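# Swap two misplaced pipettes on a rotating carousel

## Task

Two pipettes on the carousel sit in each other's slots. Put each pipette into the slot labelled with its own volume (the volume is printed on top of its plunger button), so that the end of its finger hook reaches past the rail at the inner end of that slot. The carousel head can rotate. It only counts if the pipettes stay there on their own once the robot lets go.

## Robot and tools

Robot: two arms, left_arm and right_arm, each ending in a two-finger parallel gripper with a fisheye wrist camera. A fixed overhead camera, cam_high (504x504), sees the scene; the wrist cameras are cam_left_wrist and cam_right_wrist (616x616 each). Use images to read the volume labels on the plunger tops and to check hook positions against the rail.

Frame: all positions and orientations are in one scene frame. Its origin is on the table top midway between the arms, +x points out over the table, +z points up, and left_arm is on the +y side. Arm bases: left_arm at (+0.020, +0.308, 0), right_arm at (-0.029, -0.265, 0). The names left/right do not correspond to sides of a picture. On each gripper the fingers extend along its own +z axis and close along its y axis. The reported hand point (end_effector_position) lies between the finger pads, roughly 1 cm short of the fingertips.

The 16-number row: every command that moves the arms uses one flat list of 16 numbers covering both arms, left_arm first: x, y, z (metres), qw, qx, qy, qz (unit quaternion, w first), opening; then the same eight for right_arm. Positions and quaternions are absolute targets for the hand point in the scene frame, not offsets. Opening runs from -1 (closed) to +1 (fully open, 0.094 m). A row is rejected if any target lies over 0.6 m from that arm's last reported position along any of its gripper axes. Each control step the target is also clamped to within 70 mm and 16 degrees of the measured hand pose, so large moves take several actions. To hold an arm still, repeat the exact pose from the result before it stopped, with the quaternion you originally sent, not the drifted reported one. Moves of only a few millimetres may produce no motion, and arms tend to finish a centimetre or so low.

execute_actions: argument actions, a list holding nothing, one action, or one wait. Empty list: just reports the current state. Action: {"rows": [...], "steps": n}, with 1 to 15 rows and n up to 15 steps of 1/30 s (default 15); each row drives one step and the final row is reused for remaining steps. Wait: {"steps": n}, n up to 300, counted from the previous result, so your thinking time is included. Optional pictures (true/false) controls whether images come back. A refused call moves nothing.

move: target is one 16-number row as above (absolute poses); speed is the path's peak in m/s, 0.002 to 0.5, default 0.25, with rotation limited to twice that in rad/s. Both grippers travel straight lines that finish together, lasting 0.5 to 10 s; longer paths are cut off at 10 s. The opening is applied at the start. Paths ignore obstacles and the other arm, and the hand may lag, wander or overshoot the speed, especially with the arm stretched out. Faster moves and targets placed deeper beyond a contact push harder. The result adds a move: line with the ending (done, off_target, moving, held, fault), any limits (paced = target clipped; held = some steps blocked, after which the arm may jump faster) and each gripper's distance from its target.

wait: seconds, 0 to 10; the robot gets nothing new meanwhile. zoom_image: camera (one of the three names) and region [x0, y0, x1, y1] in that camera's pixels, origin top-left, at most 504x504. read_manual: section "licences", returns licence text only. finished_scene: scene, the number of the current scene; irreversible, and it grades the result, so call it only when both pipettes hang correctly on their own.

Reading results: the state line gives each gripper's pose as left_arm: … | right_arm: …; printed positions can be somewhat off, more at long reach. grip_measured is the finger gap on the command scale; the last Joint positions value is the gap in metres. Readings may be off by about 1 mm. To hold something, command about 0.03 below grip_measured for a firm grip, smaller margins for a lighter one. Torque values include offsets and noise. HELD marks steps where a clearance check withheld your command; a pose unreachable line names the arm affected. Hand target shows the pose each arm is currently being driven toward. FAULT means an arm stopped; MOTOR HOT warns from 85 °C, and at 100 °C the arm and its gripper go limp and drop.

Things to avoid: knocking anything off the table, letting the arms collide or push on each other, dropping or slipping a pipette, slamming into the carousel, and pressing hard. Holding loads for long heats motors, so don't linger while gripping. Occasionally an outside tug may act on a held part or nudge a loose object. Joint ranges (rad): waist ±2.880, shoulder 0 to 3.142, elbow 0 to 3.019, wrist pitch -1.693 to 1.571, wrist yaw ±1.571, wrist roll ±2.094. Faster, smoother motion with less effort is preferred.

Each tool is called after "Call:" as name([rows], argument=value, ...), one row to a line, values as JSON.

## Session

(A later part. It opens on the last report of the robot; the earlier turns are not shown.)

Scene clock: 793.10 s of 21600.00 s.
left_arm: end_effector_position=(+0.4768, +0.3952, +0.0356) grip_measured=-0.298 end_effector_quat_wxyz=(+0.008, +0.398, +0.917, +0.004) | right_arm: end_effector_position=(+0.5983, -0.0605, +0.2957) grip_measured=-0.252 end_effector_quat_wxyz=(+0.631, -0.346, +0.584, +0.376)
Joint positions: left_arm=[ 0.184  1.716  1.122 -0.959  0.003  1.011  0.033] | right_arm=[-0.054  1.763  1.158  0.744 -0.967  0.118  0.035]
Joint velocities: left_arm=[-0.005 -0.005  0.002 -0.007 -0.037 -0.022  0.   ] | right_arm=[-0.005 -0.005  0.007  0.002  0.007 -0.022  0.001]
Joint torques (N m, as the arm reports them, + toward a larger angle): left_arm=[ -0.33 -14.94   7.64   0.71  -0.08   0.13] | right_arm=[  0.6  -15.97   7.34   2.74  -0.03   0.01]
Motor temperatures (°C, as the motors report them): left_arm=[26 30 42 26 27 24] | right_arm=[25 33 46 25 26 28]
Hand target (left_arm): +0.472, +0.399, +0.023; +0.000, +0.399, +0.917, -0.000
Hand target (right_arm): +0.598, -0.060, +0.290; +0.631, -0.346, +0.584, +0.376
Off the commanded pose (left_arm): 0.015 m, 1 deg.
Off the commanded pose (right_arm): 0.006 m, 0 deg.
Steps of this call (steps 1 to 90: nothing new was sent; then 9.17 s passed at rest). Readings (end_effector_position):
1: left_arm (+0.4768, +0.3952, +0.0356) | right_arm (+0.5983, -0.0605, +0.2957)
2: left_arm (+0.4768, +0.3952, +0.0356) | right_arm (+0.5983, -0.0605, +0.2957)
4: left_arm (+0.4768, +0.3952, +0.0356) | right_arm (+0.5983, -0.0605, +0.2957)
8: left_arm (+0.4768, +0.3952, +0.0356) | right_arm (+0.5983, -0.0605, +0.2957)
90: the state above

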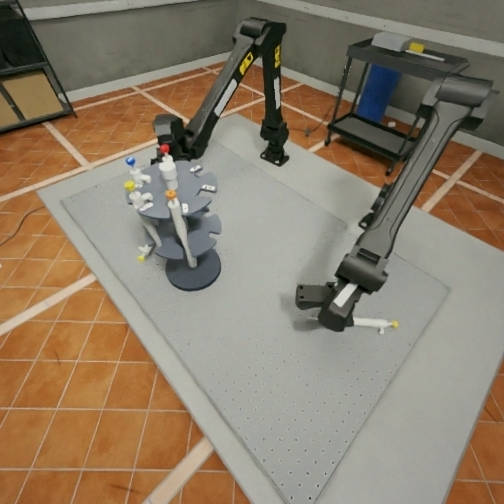

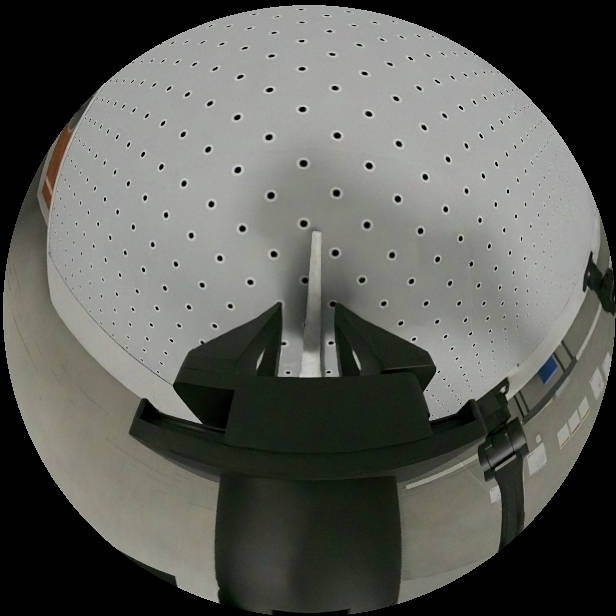

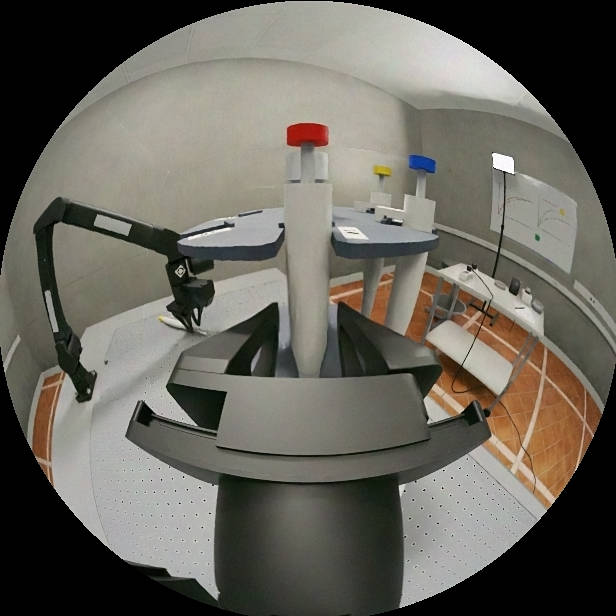

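Call:
move(target=[0.472,0.399,0.011,0,0.3987,0.917,0,-0.3, 0.545,-0.158,0.29,0.631,-0.346,0.584,0.376,-0.1], speed=0.1)

Scene clock: 795.73 s of 21600.00 s.
left_arm: end_effector_position=(+0.4781, +0.3955, +0.0267) grip_measured=-0.298 end_effector_quat_wxyz=(+0.010, +0.399, +0.917, +0.005) | right_arm: end_effector_position=(+0.5507, -0.1531, +0.2730) grip_measured=-0.101 end_effector_quat_wxyz=(+0.619, -0.342, +0.595, +0.382)
Joint positions: left_arm=[ 0.184  1.73   1.113 -0.93   0.003  1.011  0.033] | right_arm=[-0.23   1.69   0.989  0.845 -1.147  0.163  0.042]
Joint velocities: left_arm=[-0.005 -0.005 -0.007 -0.032  0.022  0.022  0.001] | right_arm=[-0.005  0.005  0.022  0.012 -0.051  0.037 -0.001]
Joint torques (N m, as the arm reports them, + toward a larger angle): left_arm=[ -0.26 -15.16   7.24   0.57  -0.06   0.17] | right_arm=[ -0.25 -17.52   6.49   3.39  -0.12   0.12]
Motor temperatures (°C, as the motors report them): left_arm=[26 30 41 26 27 24] | right_arm=[25 33 46 25 26 28]
Hand target (left_arm): +0.472, +0.399, +0.011; -0.000, +0.399, +0.917, -0.000
Hand target (right_arm): +0.545, -0.157, +0.289; +0.631, -0.346, +0.584, +0.376
Off the commanded pose (left_arm): 0.017 m, 1 deg.
Off the commanded pose (right_arm): 0.019 m, 2 deg.
move: off_target (left_arm, right_arm)

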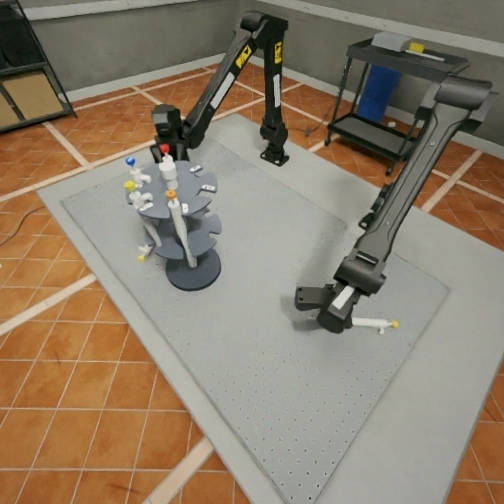

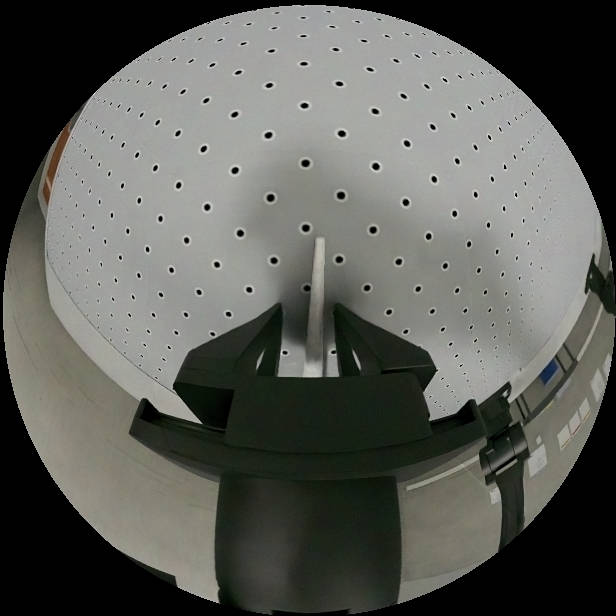

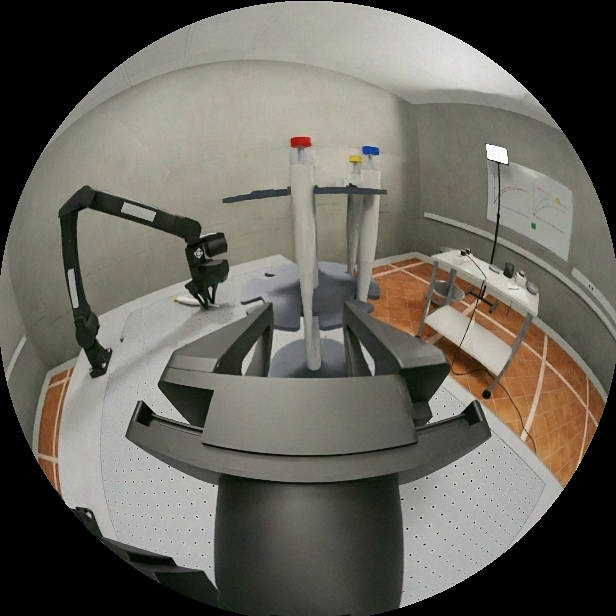

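Call:
move(target=[0.472,0.399,0.011,0,0.3987,0.917,0,-0.87, 0.47,-0.2,0.3,0.631,-0.346,0.584,0.376,-0.1], speed=0.15)

Scene clock: 798.77 s of 21600.00 s.
left_arm: end_effector_position=(+0.4781, +0.3955, +0.0267) grip_measured=-0.823 end_effector_quat_wxyz=(+0.010, +0.399, +0.917, +0.005) | right_arm: end_effector_position=(+0.4743, -0.1953, +0.2926) grip_measured=-0.101 end_effector_quat_wxyz=(+0.625, -0.345, +0.589, +0.380)
Joint positions: left_arm=[ 0.184  1.73   1.113 -0.93   0.003  1.011  0.008] | right_arm=[-0.342  1.511  0.804  0.93  -1.257  0.229  0.042]
Joint velocities: left_arm=[ 0.005 -0.005 -0.007 -0.002 -0.037  0.007  0.   ] | right_arm=[-0.005  0.005  0.012  0.012  0.037  0.11  -0.001]
Joint torques (N m, as the arm reports them, + toward a larger angle): left_arm=[  0.16 -14.6    7.43   0.63  -0.07   0.11] | right_arm=[  0.01 -12.25   6.36   3.14  -0.06   0.14]
Motor temperatures (°C, as the motors report them): left_arm=[26 30 41 26 27 24] | right_arm=[25 33 45 25 26 28]
Hand target (left_arm): +0.472, +0.399, +0.011; -0.000, +0.399, +0.917, -0.000
Hand target (right_arm): +0.470, -0.199, +0.299; +0.631, -0.346, +0.585, +0.375
Off the commanded pose (left_arm): 0.017 m, 1 deg.
Off the commanded pose (right_arm): 0.010 m, 1 deg.
move: off_target (left_arm)

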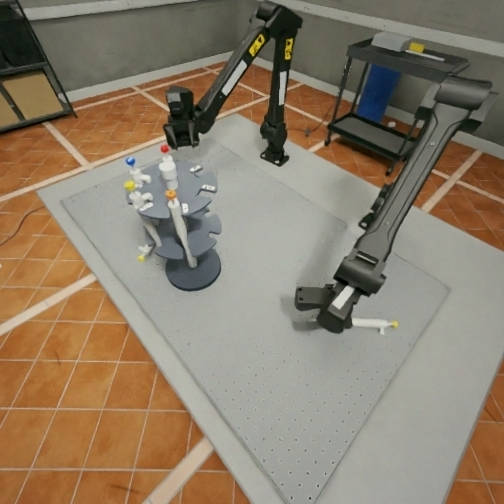

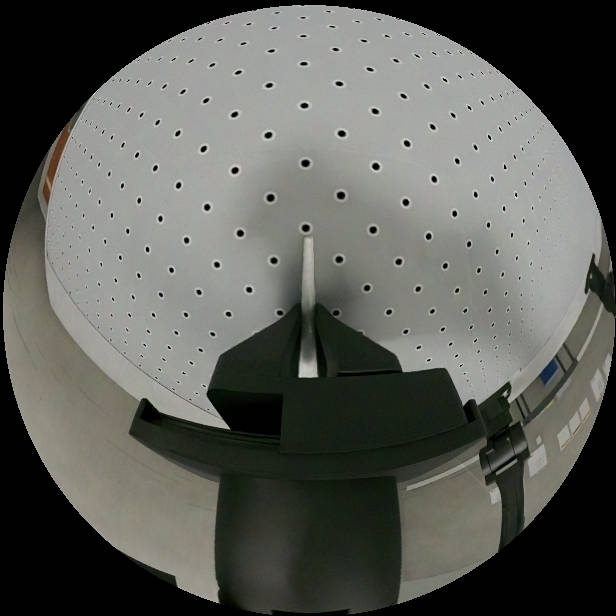

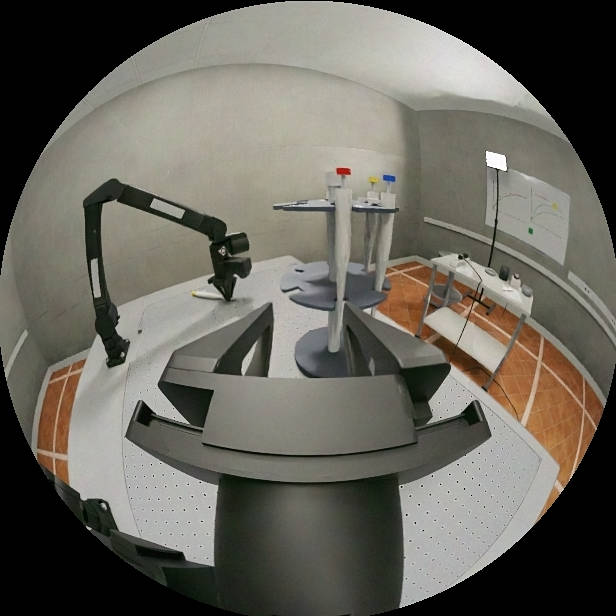

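Call:
move(target=[0.46,0.36,0.13,0,0.3987,0.917,0,-0.89, 0.40,-0.13,0.30,0,0.6428,0.766,0,-0.1], speed=0.15)

Call:
move(target=[0.40,0.0,0.17,0.4545,0.4545,0.5417,0.5417,-0.89, 0.40,-0.13,0.32,0,0.6428,0.766,0,-0.1], speed=0.2)

Scene clock: 828.80 s of 21600.00 s.
left_arm: end_effector_position=(+0.4398, +0.3613, +0.1042) grip_measured=-0.823 end_effector_quat_wxyz=(-0.022, +0.399, +0.917, -0.015) | right_arm: end_effector_position=(+0.3859, -0.1378, +0.2871) grip_measured=-0.101 end_effector_quat_wxyz=(-0.012, +0.639, +0.769, -0.008)
Joint positions: left_arm=[ 0.122  1.569  1.138 -1.194  0.003  0.95   0.008] | right_arm=[ 0.141  1.491  1.542 -1.648 -0.011  1.682  0.042]
Joint velocities: left_arm=[ 0.005 -0.005  0.017  0.002  0.037  0.007 -0.   ] | right_arm=[-0.005 -0.005  0.002  0.012  0.022  0.051 -0.   ]
Joint torques (N m, as the arm reports them, + toward a larger angle): left_arm=[ -1.69 -16.07  14.71  -0.65  -0.05  -0.07] | right_arm=[  1.08 -10.57  12.36  -0.1   -0.07   0.19]
Motor temperatures (°C, as the motors report them): left_arm=[26 30 42 26 27 24] | right_arm=[25 32 47 25 26 28]
Hand target (left_arm): +0.459, +0.360, +0.130; +0.001, +0.399, +0.917, -0.000
Hand target (right_arm): +0.397, -0.131, +0.301; -0.007, +0.642, +0.766, +0.003
Off the commanded pose (left_arm): 0.033 m, 3 deg.
Off the commanded pose (right_arm): 0.021 m, 2 deg.
After step 90, 17.70 s passed at rest.
move: off_target (left_arm, right_arm)

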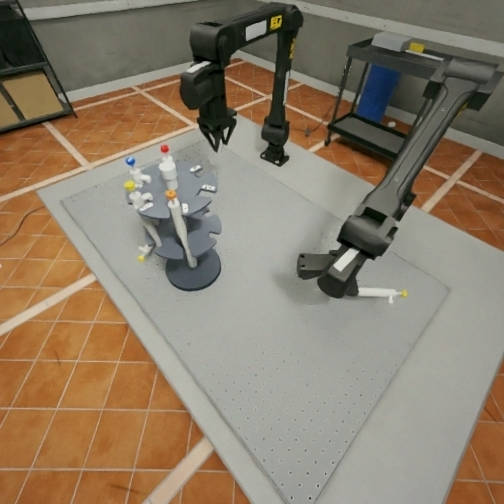

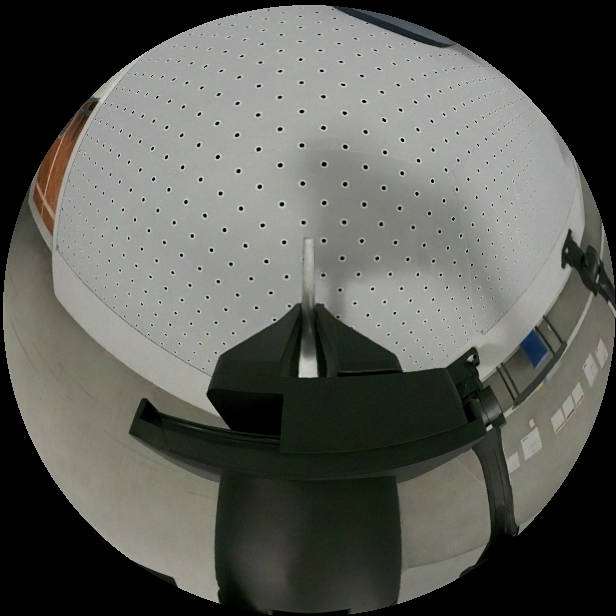

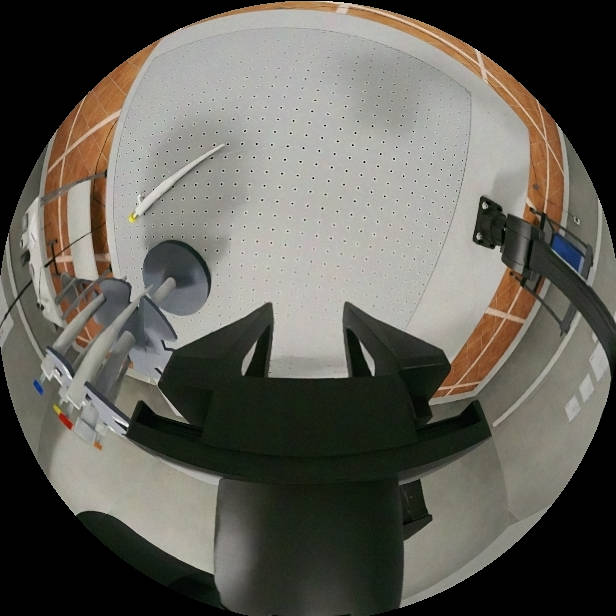

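Scene clock: 833.90 s of 21600.00 s.
left_arm: end_effector_position=(+0.3971, +0.0002, +0.1815) grip_measured=-0.823 end_effector_quat_wxyz=(+0.461, +0.436, +0.557, +0.536) | right_arm: end_effector_position=(+0.3884, -0.1383, +0.3071) grip_measured=-0.101 end_effector_quat_wxyz=(-0.006, +0.643, +0.766, -0.005)
Joint positions: left_arm=[-1.029  1.646  0.649  0.993 -1.218  1.521  0.008] | right_arm=[ 0.141  1.494  1.597 -1.69  -0.004  1.69   0.042]
Joint velocities: left_arm=[-0.005 -0.005 -0.027  0.032 -0.007  0.022  0.   ] | right_arm=[-0.005  0.015 -0.007  0.002  0.022 -0.051 -0.   ]
Joint torques (N m, as the arm reports them, + toward a larger angle): left_arm=[ -0.76 -11.45   5.98   1.95   0.05   0.07] | right_arm=[  1.64 -10.51  12.34  -0.23   0.19   0.15]
Motor temperatures (°C, as the motors report them): left_arm=[26 30 41 26 27 24] | right_arm=[25 32 48 25 26 28]
Hand target (left_arm): +0.394, +0.001, +0.171; +0.453, +0.448, +0.549, +0.540
Hand target (right_arm): +0.399, -0.131, +0.320; +0.002, +0.643, +0.766, +0.002
Off the commanded pose (left_arm): 0.012 m, 3 deg.
Off the commanded pose (right_arm): 0.019 m, 1 deg.
joint sent to its limit (right arm) — the command would take joint 4 (wrist pitch) past its lower limit, so that joint was sent only as far as its limit.
move: off_target (left_arm, right_arm)

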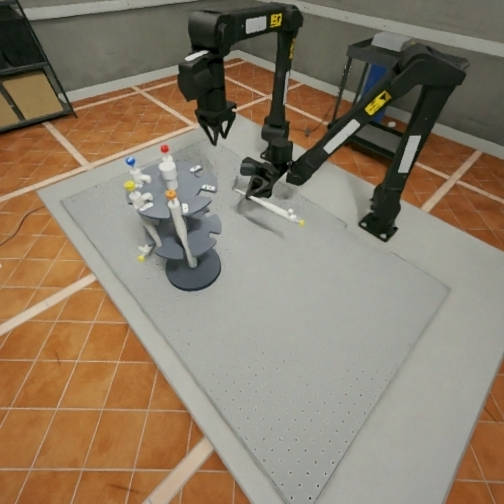

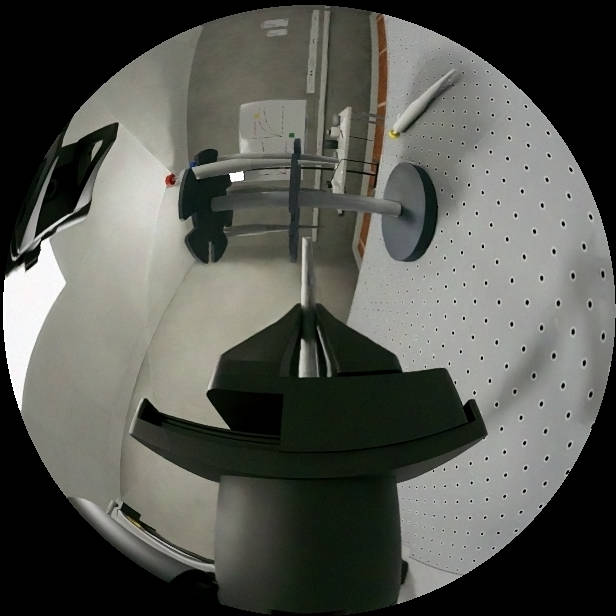

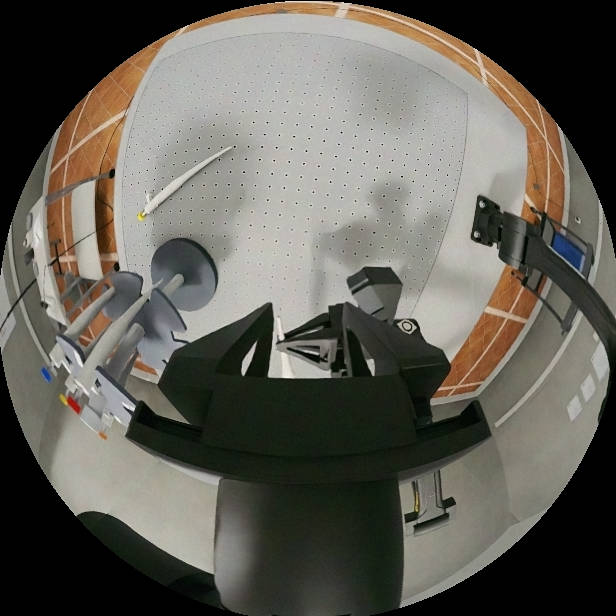

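Call:
move(target=[0.40,0.06,0.27,0.7044,-0.0616,0.7044,0.0616,-0.89, 0.40,-0.2,0.30,0,0.6428,0.766,0,-0.1], speed=0.25)

Call:
move(target=[0.40,0.02,0.18,-0.5417,0.5417,-0.4545,0.4545,-0.89, 0.40,-0.2,0.30,0,0.6428,0.766,0,-0.1], speed=0.25)

Scene clock: 848.87 s of 21600.00 s.
left_arm: end_effector_position=(+0.4013, +0.0531, +0.2709) grip_measured=-0.823 end_effector_quat_wxyz=(+0.707, -0.058, +0.703, +0.061) | right_arm: end_effector_position=(+0.3995, -0.1927, +0.2954) grip_measured=-0.101 end_effector_quat_wxyz=(-0.010, +0.642, +0.766, -0.009)
Joint positions: left_arm=[-0.936  1.301  0.606  0.708 -1.098  0.016  0.008] | right_arm=[ 0.014  1.494  1.567 -1.67  -0.003  1.562  0.042]
Joint velocities: left_arm=[-0.005 -0.005 -0.007 -0.017 -0.066 -0.051  0.   ] | right_arm=[-0.015  0.005  0.007 -0.012 -0.081  0.007  0.001]
Joint torques (N m, as the arm reports them, + toward a larger angle): left_arm=[  0.19 -11.19   8.54   0.93   0.07  -0.06] | right_arm=[ -0.36 -14.22   7.39   1.45   0.19  -0.1 ]
Motor temperatures (°C, as the motors report them): left_arm=[26 30 40 26 27 24] | right_arm=[25 32 49 25 26 28]
Hand target (left_arm): +0.401, +0.060, +0.270; +0.705, -0.061, +0.704, +0.062
Hand target (right_arm): +0.400, -0.199, +0.300; +0.001, +0.643, +0.766, +0.000
Off the commanded pose (left_arm): 0.007 m, 1 deg.
Off the commanded pose (right_arm): 0.009 m, 1 deg.
After step 90, 8.37 s passed at rest.
move: done

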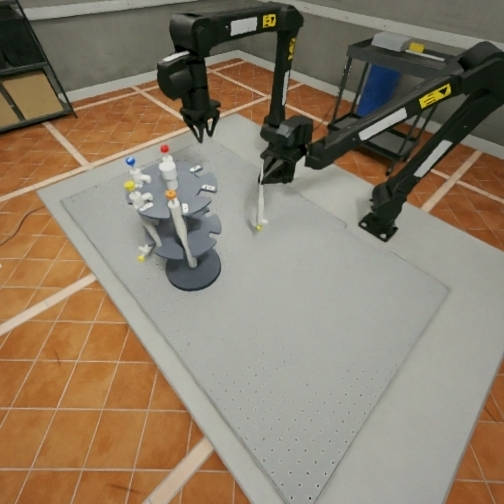

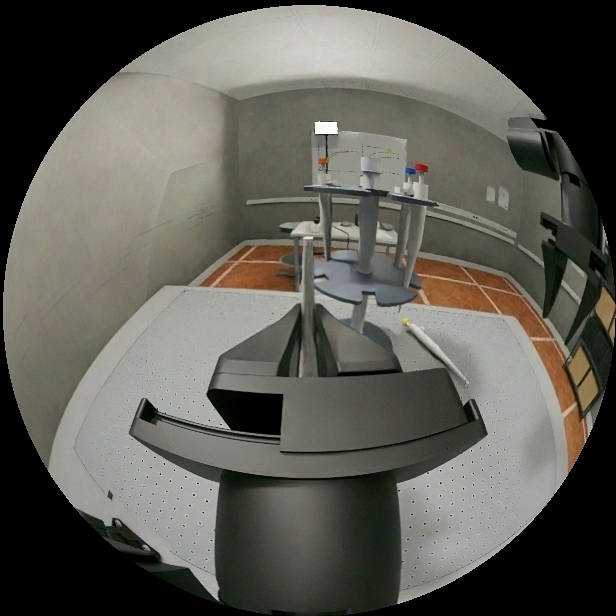

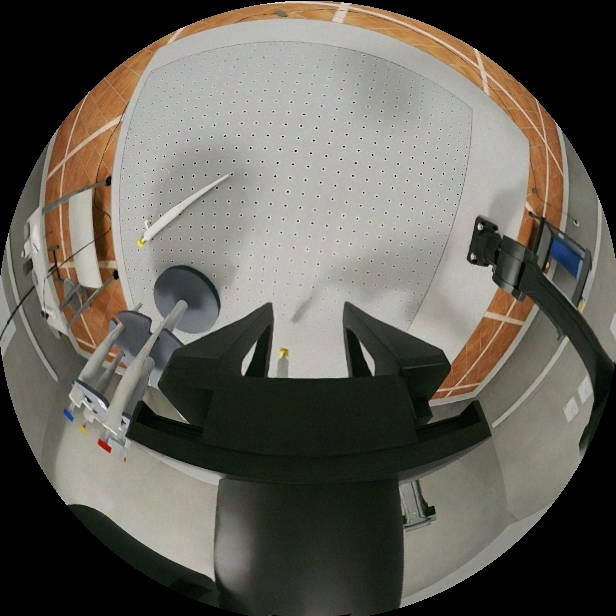

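Scene clock: 852.63 s of 21600.00 s.
left_arm: end_effector_position=(+0.4037, +0.0210, +0.1866) grip_measured=-0.823 end_effector_quat_wxyz=(+0.547, -0.539, +0.457, -0.448) | right_arm: end_effector_position=(+0.3995, -0.1927, +0.2954) grip_measured=-0.101 end_effector_quat_wxyz=(-0.010, +0.641, +0.767, -0.009)
Joint positions: left_arm=[-0.984  1.602  0.606  0.998 -1.157 -1.552  0.008] | right_arm=[ 0.014  1.494  1.567 -1.67  -0.003  1.56   0.042]
Joint velocities: left_arm=[ 0.005  0.005  0.007  0.002  0.022 -0.037 -0.   ] | right_arm=[ 0.005 -0.024 -0.007  0.002  0.022 -0.007 -0.001]
Joint torques (N m, as the arm reports them, + toward a larger angle): left_arm=[ -1.73 -10.87   6.28   1.97  -0.14  -0.03] | right_arm=[ -0.84 -14.65   7.51   1.28   0.2   -0.11]
Motor temperatures (°C, as the motors report them): left_arm=[26 29 40 26 27 24] | right_arm=[25 32 48 25 26 28]
Hand target (left_arm): +0.400, +0.020, +0.180; +0.542, -0.542, +0.455, -0.454
Hand target (right_arm): +0.400, -0.200, +0.300; +0.000, +0.643, +0.766, -0.000
Off the commanded pose (left_arm): 0.008 m, 1 deg.
Off the commanded pose (right_arm): 0.009 m, 2 deg.
move: done

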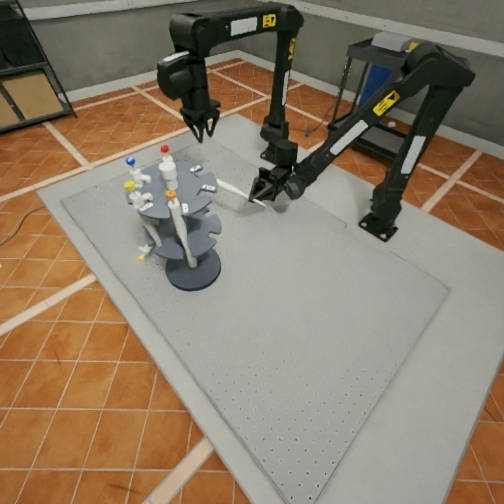

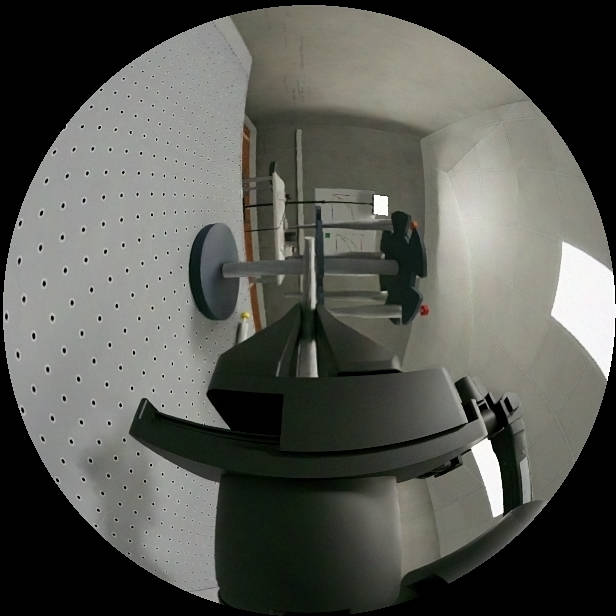

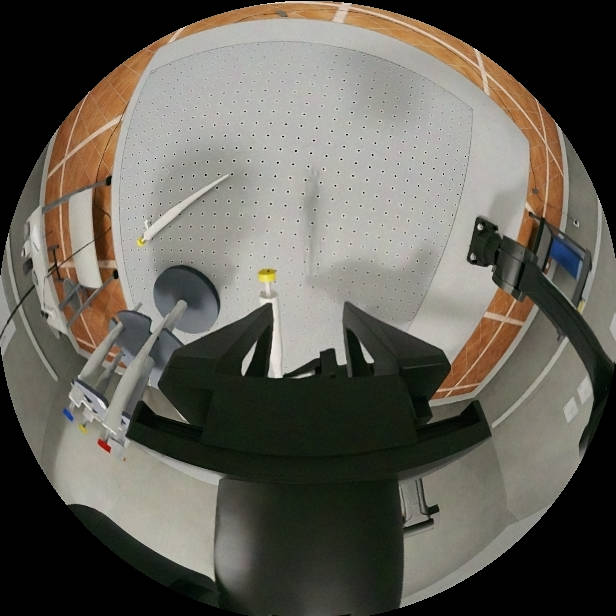

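Call:
move(target=[0.40,0.02,0.18,-0.5417,0.5417,-0.4545,0.4545,-0.89, 0.425,-0.058,0.245,0,0.6428,0.766,0,-0.1], speed=0.2)

Scene clock: 856.10 s of 21600.00 s.
left_arm: end_effector_position=(+0.4037, +0.0210, +0.1866) grip_measured=-0.823 end_effector_quat_wxyz=(+0.547, -0.540, +0.457, -0.449) | right_arm: end_effector_position=(+0.4098, -0.0680, +0.2331) grip_measured=-0.101 end_effector_quat_wxyz=(-0.013, +0.638, +0.769, -0.023)
Joint positions: left_arm=[-0.984  1.602  0.606  0.998 -1.157 -1.554  0.008] | right_arm=[ 0.268  1.634  1.567 -1.557 -0.003  1.807  0.042]
Joint velocities: left_arm=[-0.005  0.005  0.007 -0.012 -0.037  0.022  0.001] | right_arm=[-0.005  0.005 -0.007  0.012 -0.007  0.037 -0.   ]
Joint torques (N m, as the arm reports them, + toward a larger angle): left_arm=[ -1.64 -11.11   6.23   1.75  -0.12  -0.01] | right_arm=[  1.09 -13.98  11.62   1.28   0.13   0.2 ]
Motor temperatures (°C, as the motors report them): left_arm=[26 29 40 26 27 24] | right_arm=[25 32 47 25 26 28]
Hand target (left_arm): +0.400, +0.020, +0.180; +0.542, -0.542, +0.455, -0.454
Hand target (right_arm): +0.426, -0.060, +0.246; -0.001, +0.643, +0.766, -0.000
Off the commanded pose (left_arm): 0.008 m, 1 deg.
Off the commanded pose (right_arm): 0.022 m, 3 deg.
move: off_target (right_arm)

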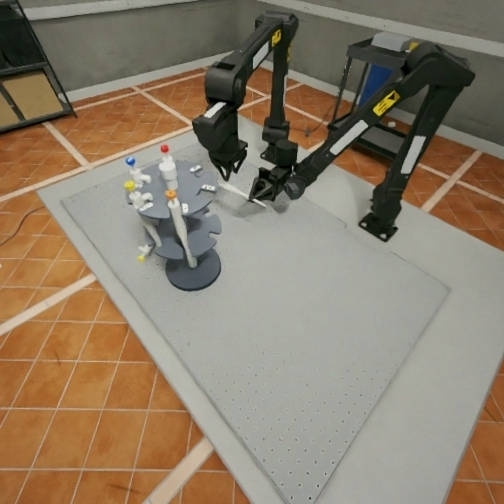

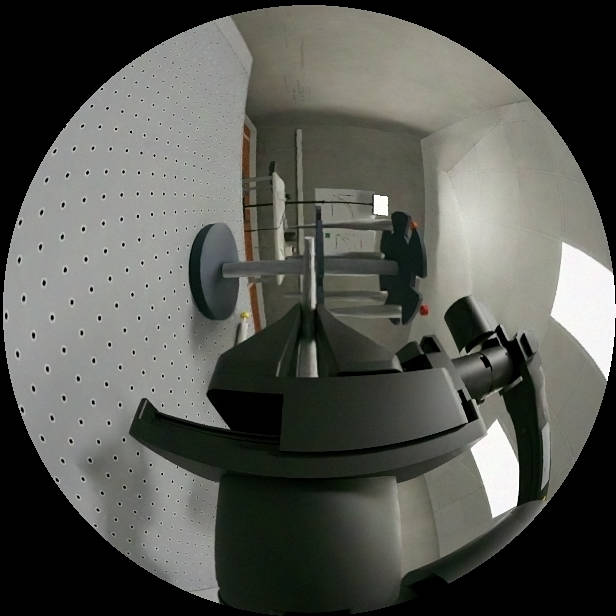

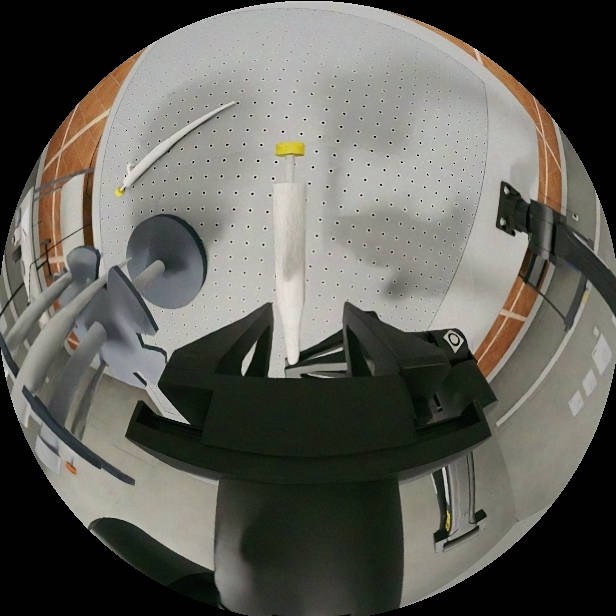

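Call:
move(target=[0.40,0.02,0.18,-0.5417,0.5417,-0.4545,0.4545,-0.89, 0.437,-0.05,0.215,0,0.6428,0.766,0,-0.1], speed=0.08)

Scene clock: 861.83 s of 21600.00 s.
left_arm: end_effector_position=(+0.4037, +0.0210, +0.1866) grip_measured=-0.823 end_effector_quat_wxyz=(+0.547, -0.540, +0.457, -0.449) | right_arm: end_effector_position=(+0.4283, -0.0597, +0.2156) grip_measured=-0.101 end_effector_quat_wxyz=(-0.006, +0.642, +0.766, -0.008)
Joint positions: left_arm=[-0.984  1.602  0.606  0.998 -1.157 -1.554  0.008] | right_arm=[ 0.268  1.669  1.567 -1.488 -0.003  1.817  0.042]
Joint velocities: left_arm=[-0.005  0.005 -0.012 -0.017  0.007  0.007  0.001] | right_arm=[-0.024  0.005  0.022 -0.007 -0.022 -0.007 -0.   ]
Joint torques (N m, as the arm reports them, + toward a larger angle): left_arm=[ -1.22 -11.04   6.22   1.9   -0.1   -0.03] | right_arm=[  1.48 -14.18   9.62   1.34   0.15   0.16]
Motor temperatures (°C, as the motors report them): left_arm=[26 29 40 26 27 24] | right_arm=[25 32 48 25 26 28]
Hand target (left_arm): +0.400, +0.020, +0.180; +0.542, -0.542, +0.455, -0.454
Hand target (right_arm): +0.437, -0.050, +0.215; -0.000, +0.643, +0.766, -0.000
Off the commanded pose (left_arm): 0.008 m, 1 deg.
Off the commanded pose (right_arm): 0.013 m, 1 deg.
After step 90, 1.87 s passed at rest.
move: off_target (right_arm)

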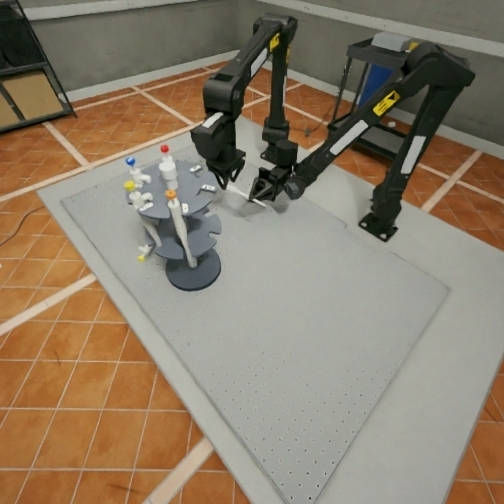

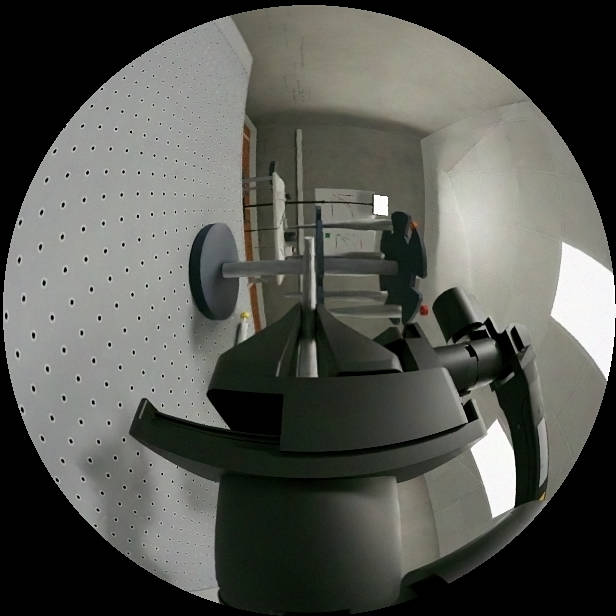

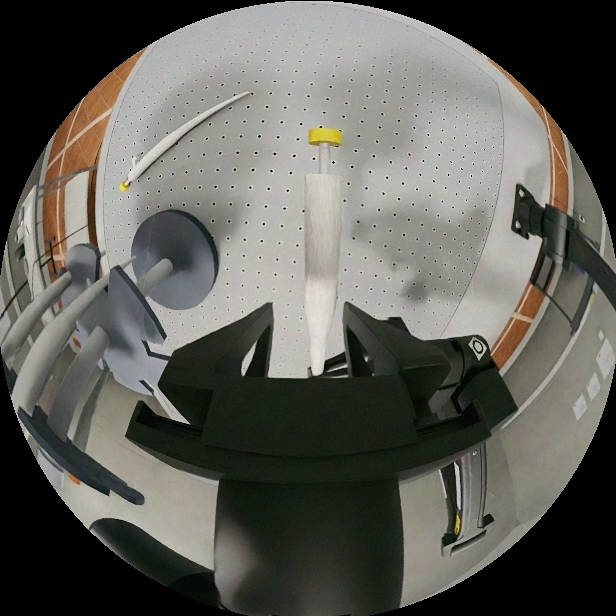

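Call:
move(target=[0.40,0.02,0.18,-0.5417,0.5417,-0.4545,0.4545,-0.89, 0.427,-0.052,0.187,0,0.6428,0.766,0,-0.1], speed=0.06)

Scene clock: 865.33 s of 21600.00 s.
left_arm: end_effector_position=(+0.4037, +0.0210, +0.1866) grip_measured=-0.823 end_effector_quat_wxyz=(+0.547, -0.540, +0.457, -0.449) | right_arm: end_effector_position=(+0.4281, -0.0594, +0.1910) grip_measured=-0.101 end_effector_quat_wxyz=(-0.003, +0.644, +0.765, -0.002)
Joint positions: left_arm=[-0.984  1.602  0.606  0.998 -1.157 -1.554  0.008] | right_arm=[ 0.269  1.669  1.502 -1.41  -0.003  1.822  0.042]
Joint velocities: left_arm=[ 0.005 -0.005  0.002  0.027 -0.022 -0.081  0.001] | right_arm=[-0.015  0.005 -0.017  0.012  0.007 -0.066  0.001]
Joint torques (N m, as the arm reports them, + toward a larger angle): left_arm=[ -1.59 -11.03   6.17   1.94  -0.1   -0.01] | right_arm=[  1.52 -15.8    7.32   1.4    0.18   0.13]
Motor temperatures (°C, as the motors report them): left_arm=[26 29 40 26 27 24] | right_arm=[25 32 48 25 26 28]
Hand target (left_arm): +0.400, +0.020, +0.180; +0.542, -0.542, +0.455, -0.454
Hand target (right_arm): +0.427, -0.052, +0.187; -0.000, +0.643, +0.766, -0.000
Off the commanded pose (left_arm): 0.008 m, 1 deg.
Off the commanded pose (right_arm): 0.009 m, 0 deg.
move: done

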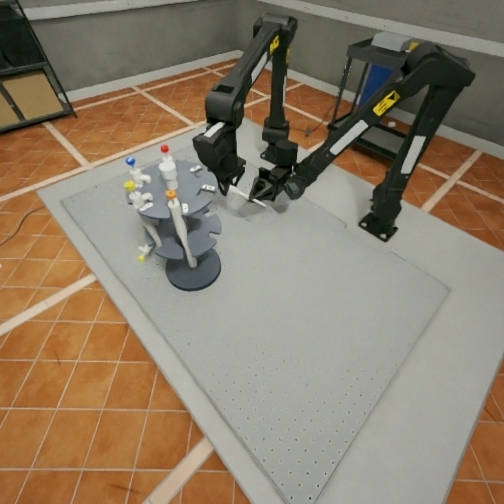

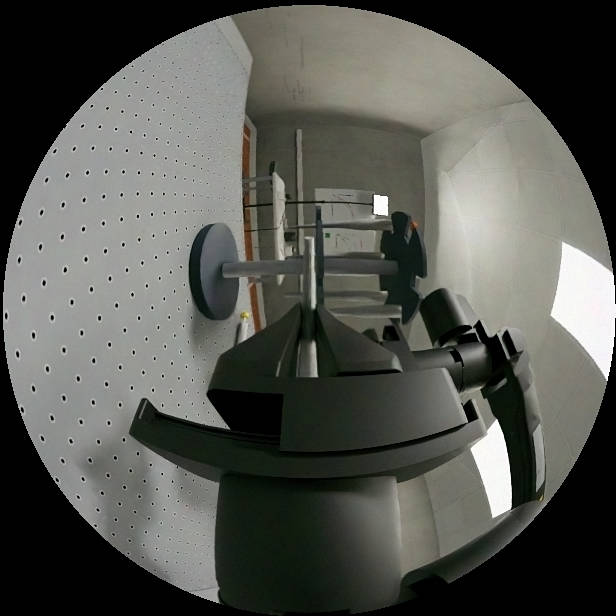

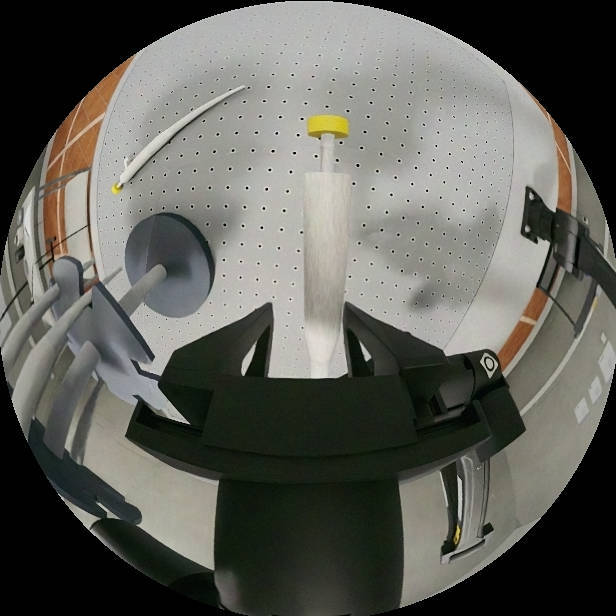

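Call:
move(target=[0.40,0.02,0.18,-0.5417,0.5417,-0.4545,0.4545,-0.89, 0.415,-0.054,0.178,0,0.6428,0.766,0,-0.1], speed=0.04)

Scene clock: 868.63 s of 21600.00 s.
left_arm: end_effector_position=(+0.4037, +0.0210, +0.1866) grip_measured=-0.823 end_effector_quat_wxyz=(+0.547, -0.540, +0.457, -0.449) | right_arm: end_effector_position=(+0.4170, -0.0603, +0.1699) grip_measured=-0.101 end_effector_quat_wxyz=(-0.008, +0.643, +0.765, -0.014)
Joint positions: left_arm=[-0.984  1.602  0.606  0.998 -1.157 -1.554  0.008] | right_arm=[ 0.277  1.669  1.445 -1.379 -0.003  1.828  0.042]
Joint velocities: left_arm=[ 0.005 -0.015  0.002 -0.012 -0.051 -0.066 -0.001] | right_arm=[-0.005  0.005 -0.027 -0.002 -0.022 -0.022 -0.   ]
Joint torques (N m, as the arm reports them, + toward a larger angle): left_arm=[ -1.18 -11.09   6.18   1.96  -0.1   -0.02] | right_arm=[  2.   -17.51   7.24   1.42   0.12   0.17]
Motor temperatures (°C, as the motors report them): left_arm=[26 29 39 27 27 24] | right_arm=[25 33 47 25 26 28]
Hand target (left_arm): +0.400, +0.020, +0.180; +0.542, -0.542, +0.455, -0.454
Hand target (right_arm): +0.415, -0.054, +0.178; -0.000, +0.643, +0.766, -0.000
Off the commanded pose (left_arm): 0.008 m, 1 deg.
Off the commanded pose (right_arm): 0.010 m, 2 deg.
move: done

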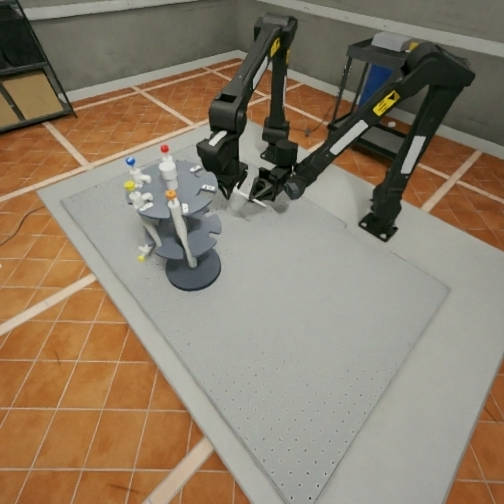

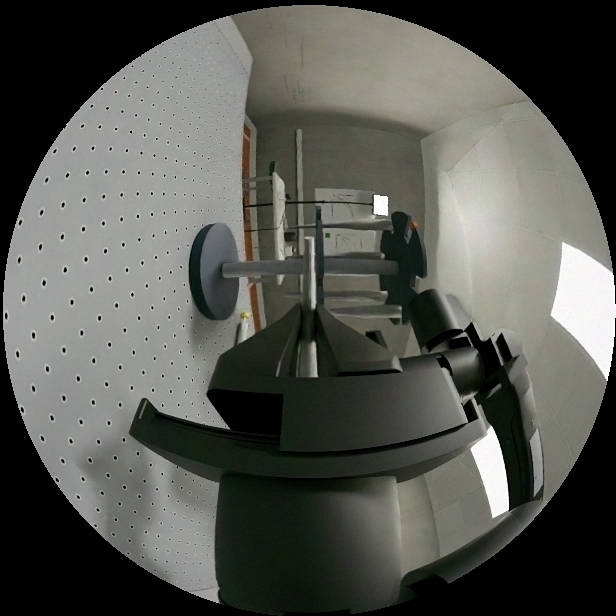

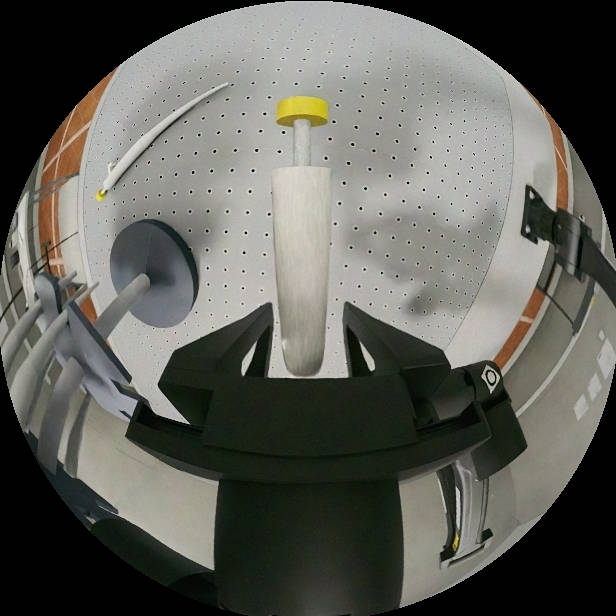

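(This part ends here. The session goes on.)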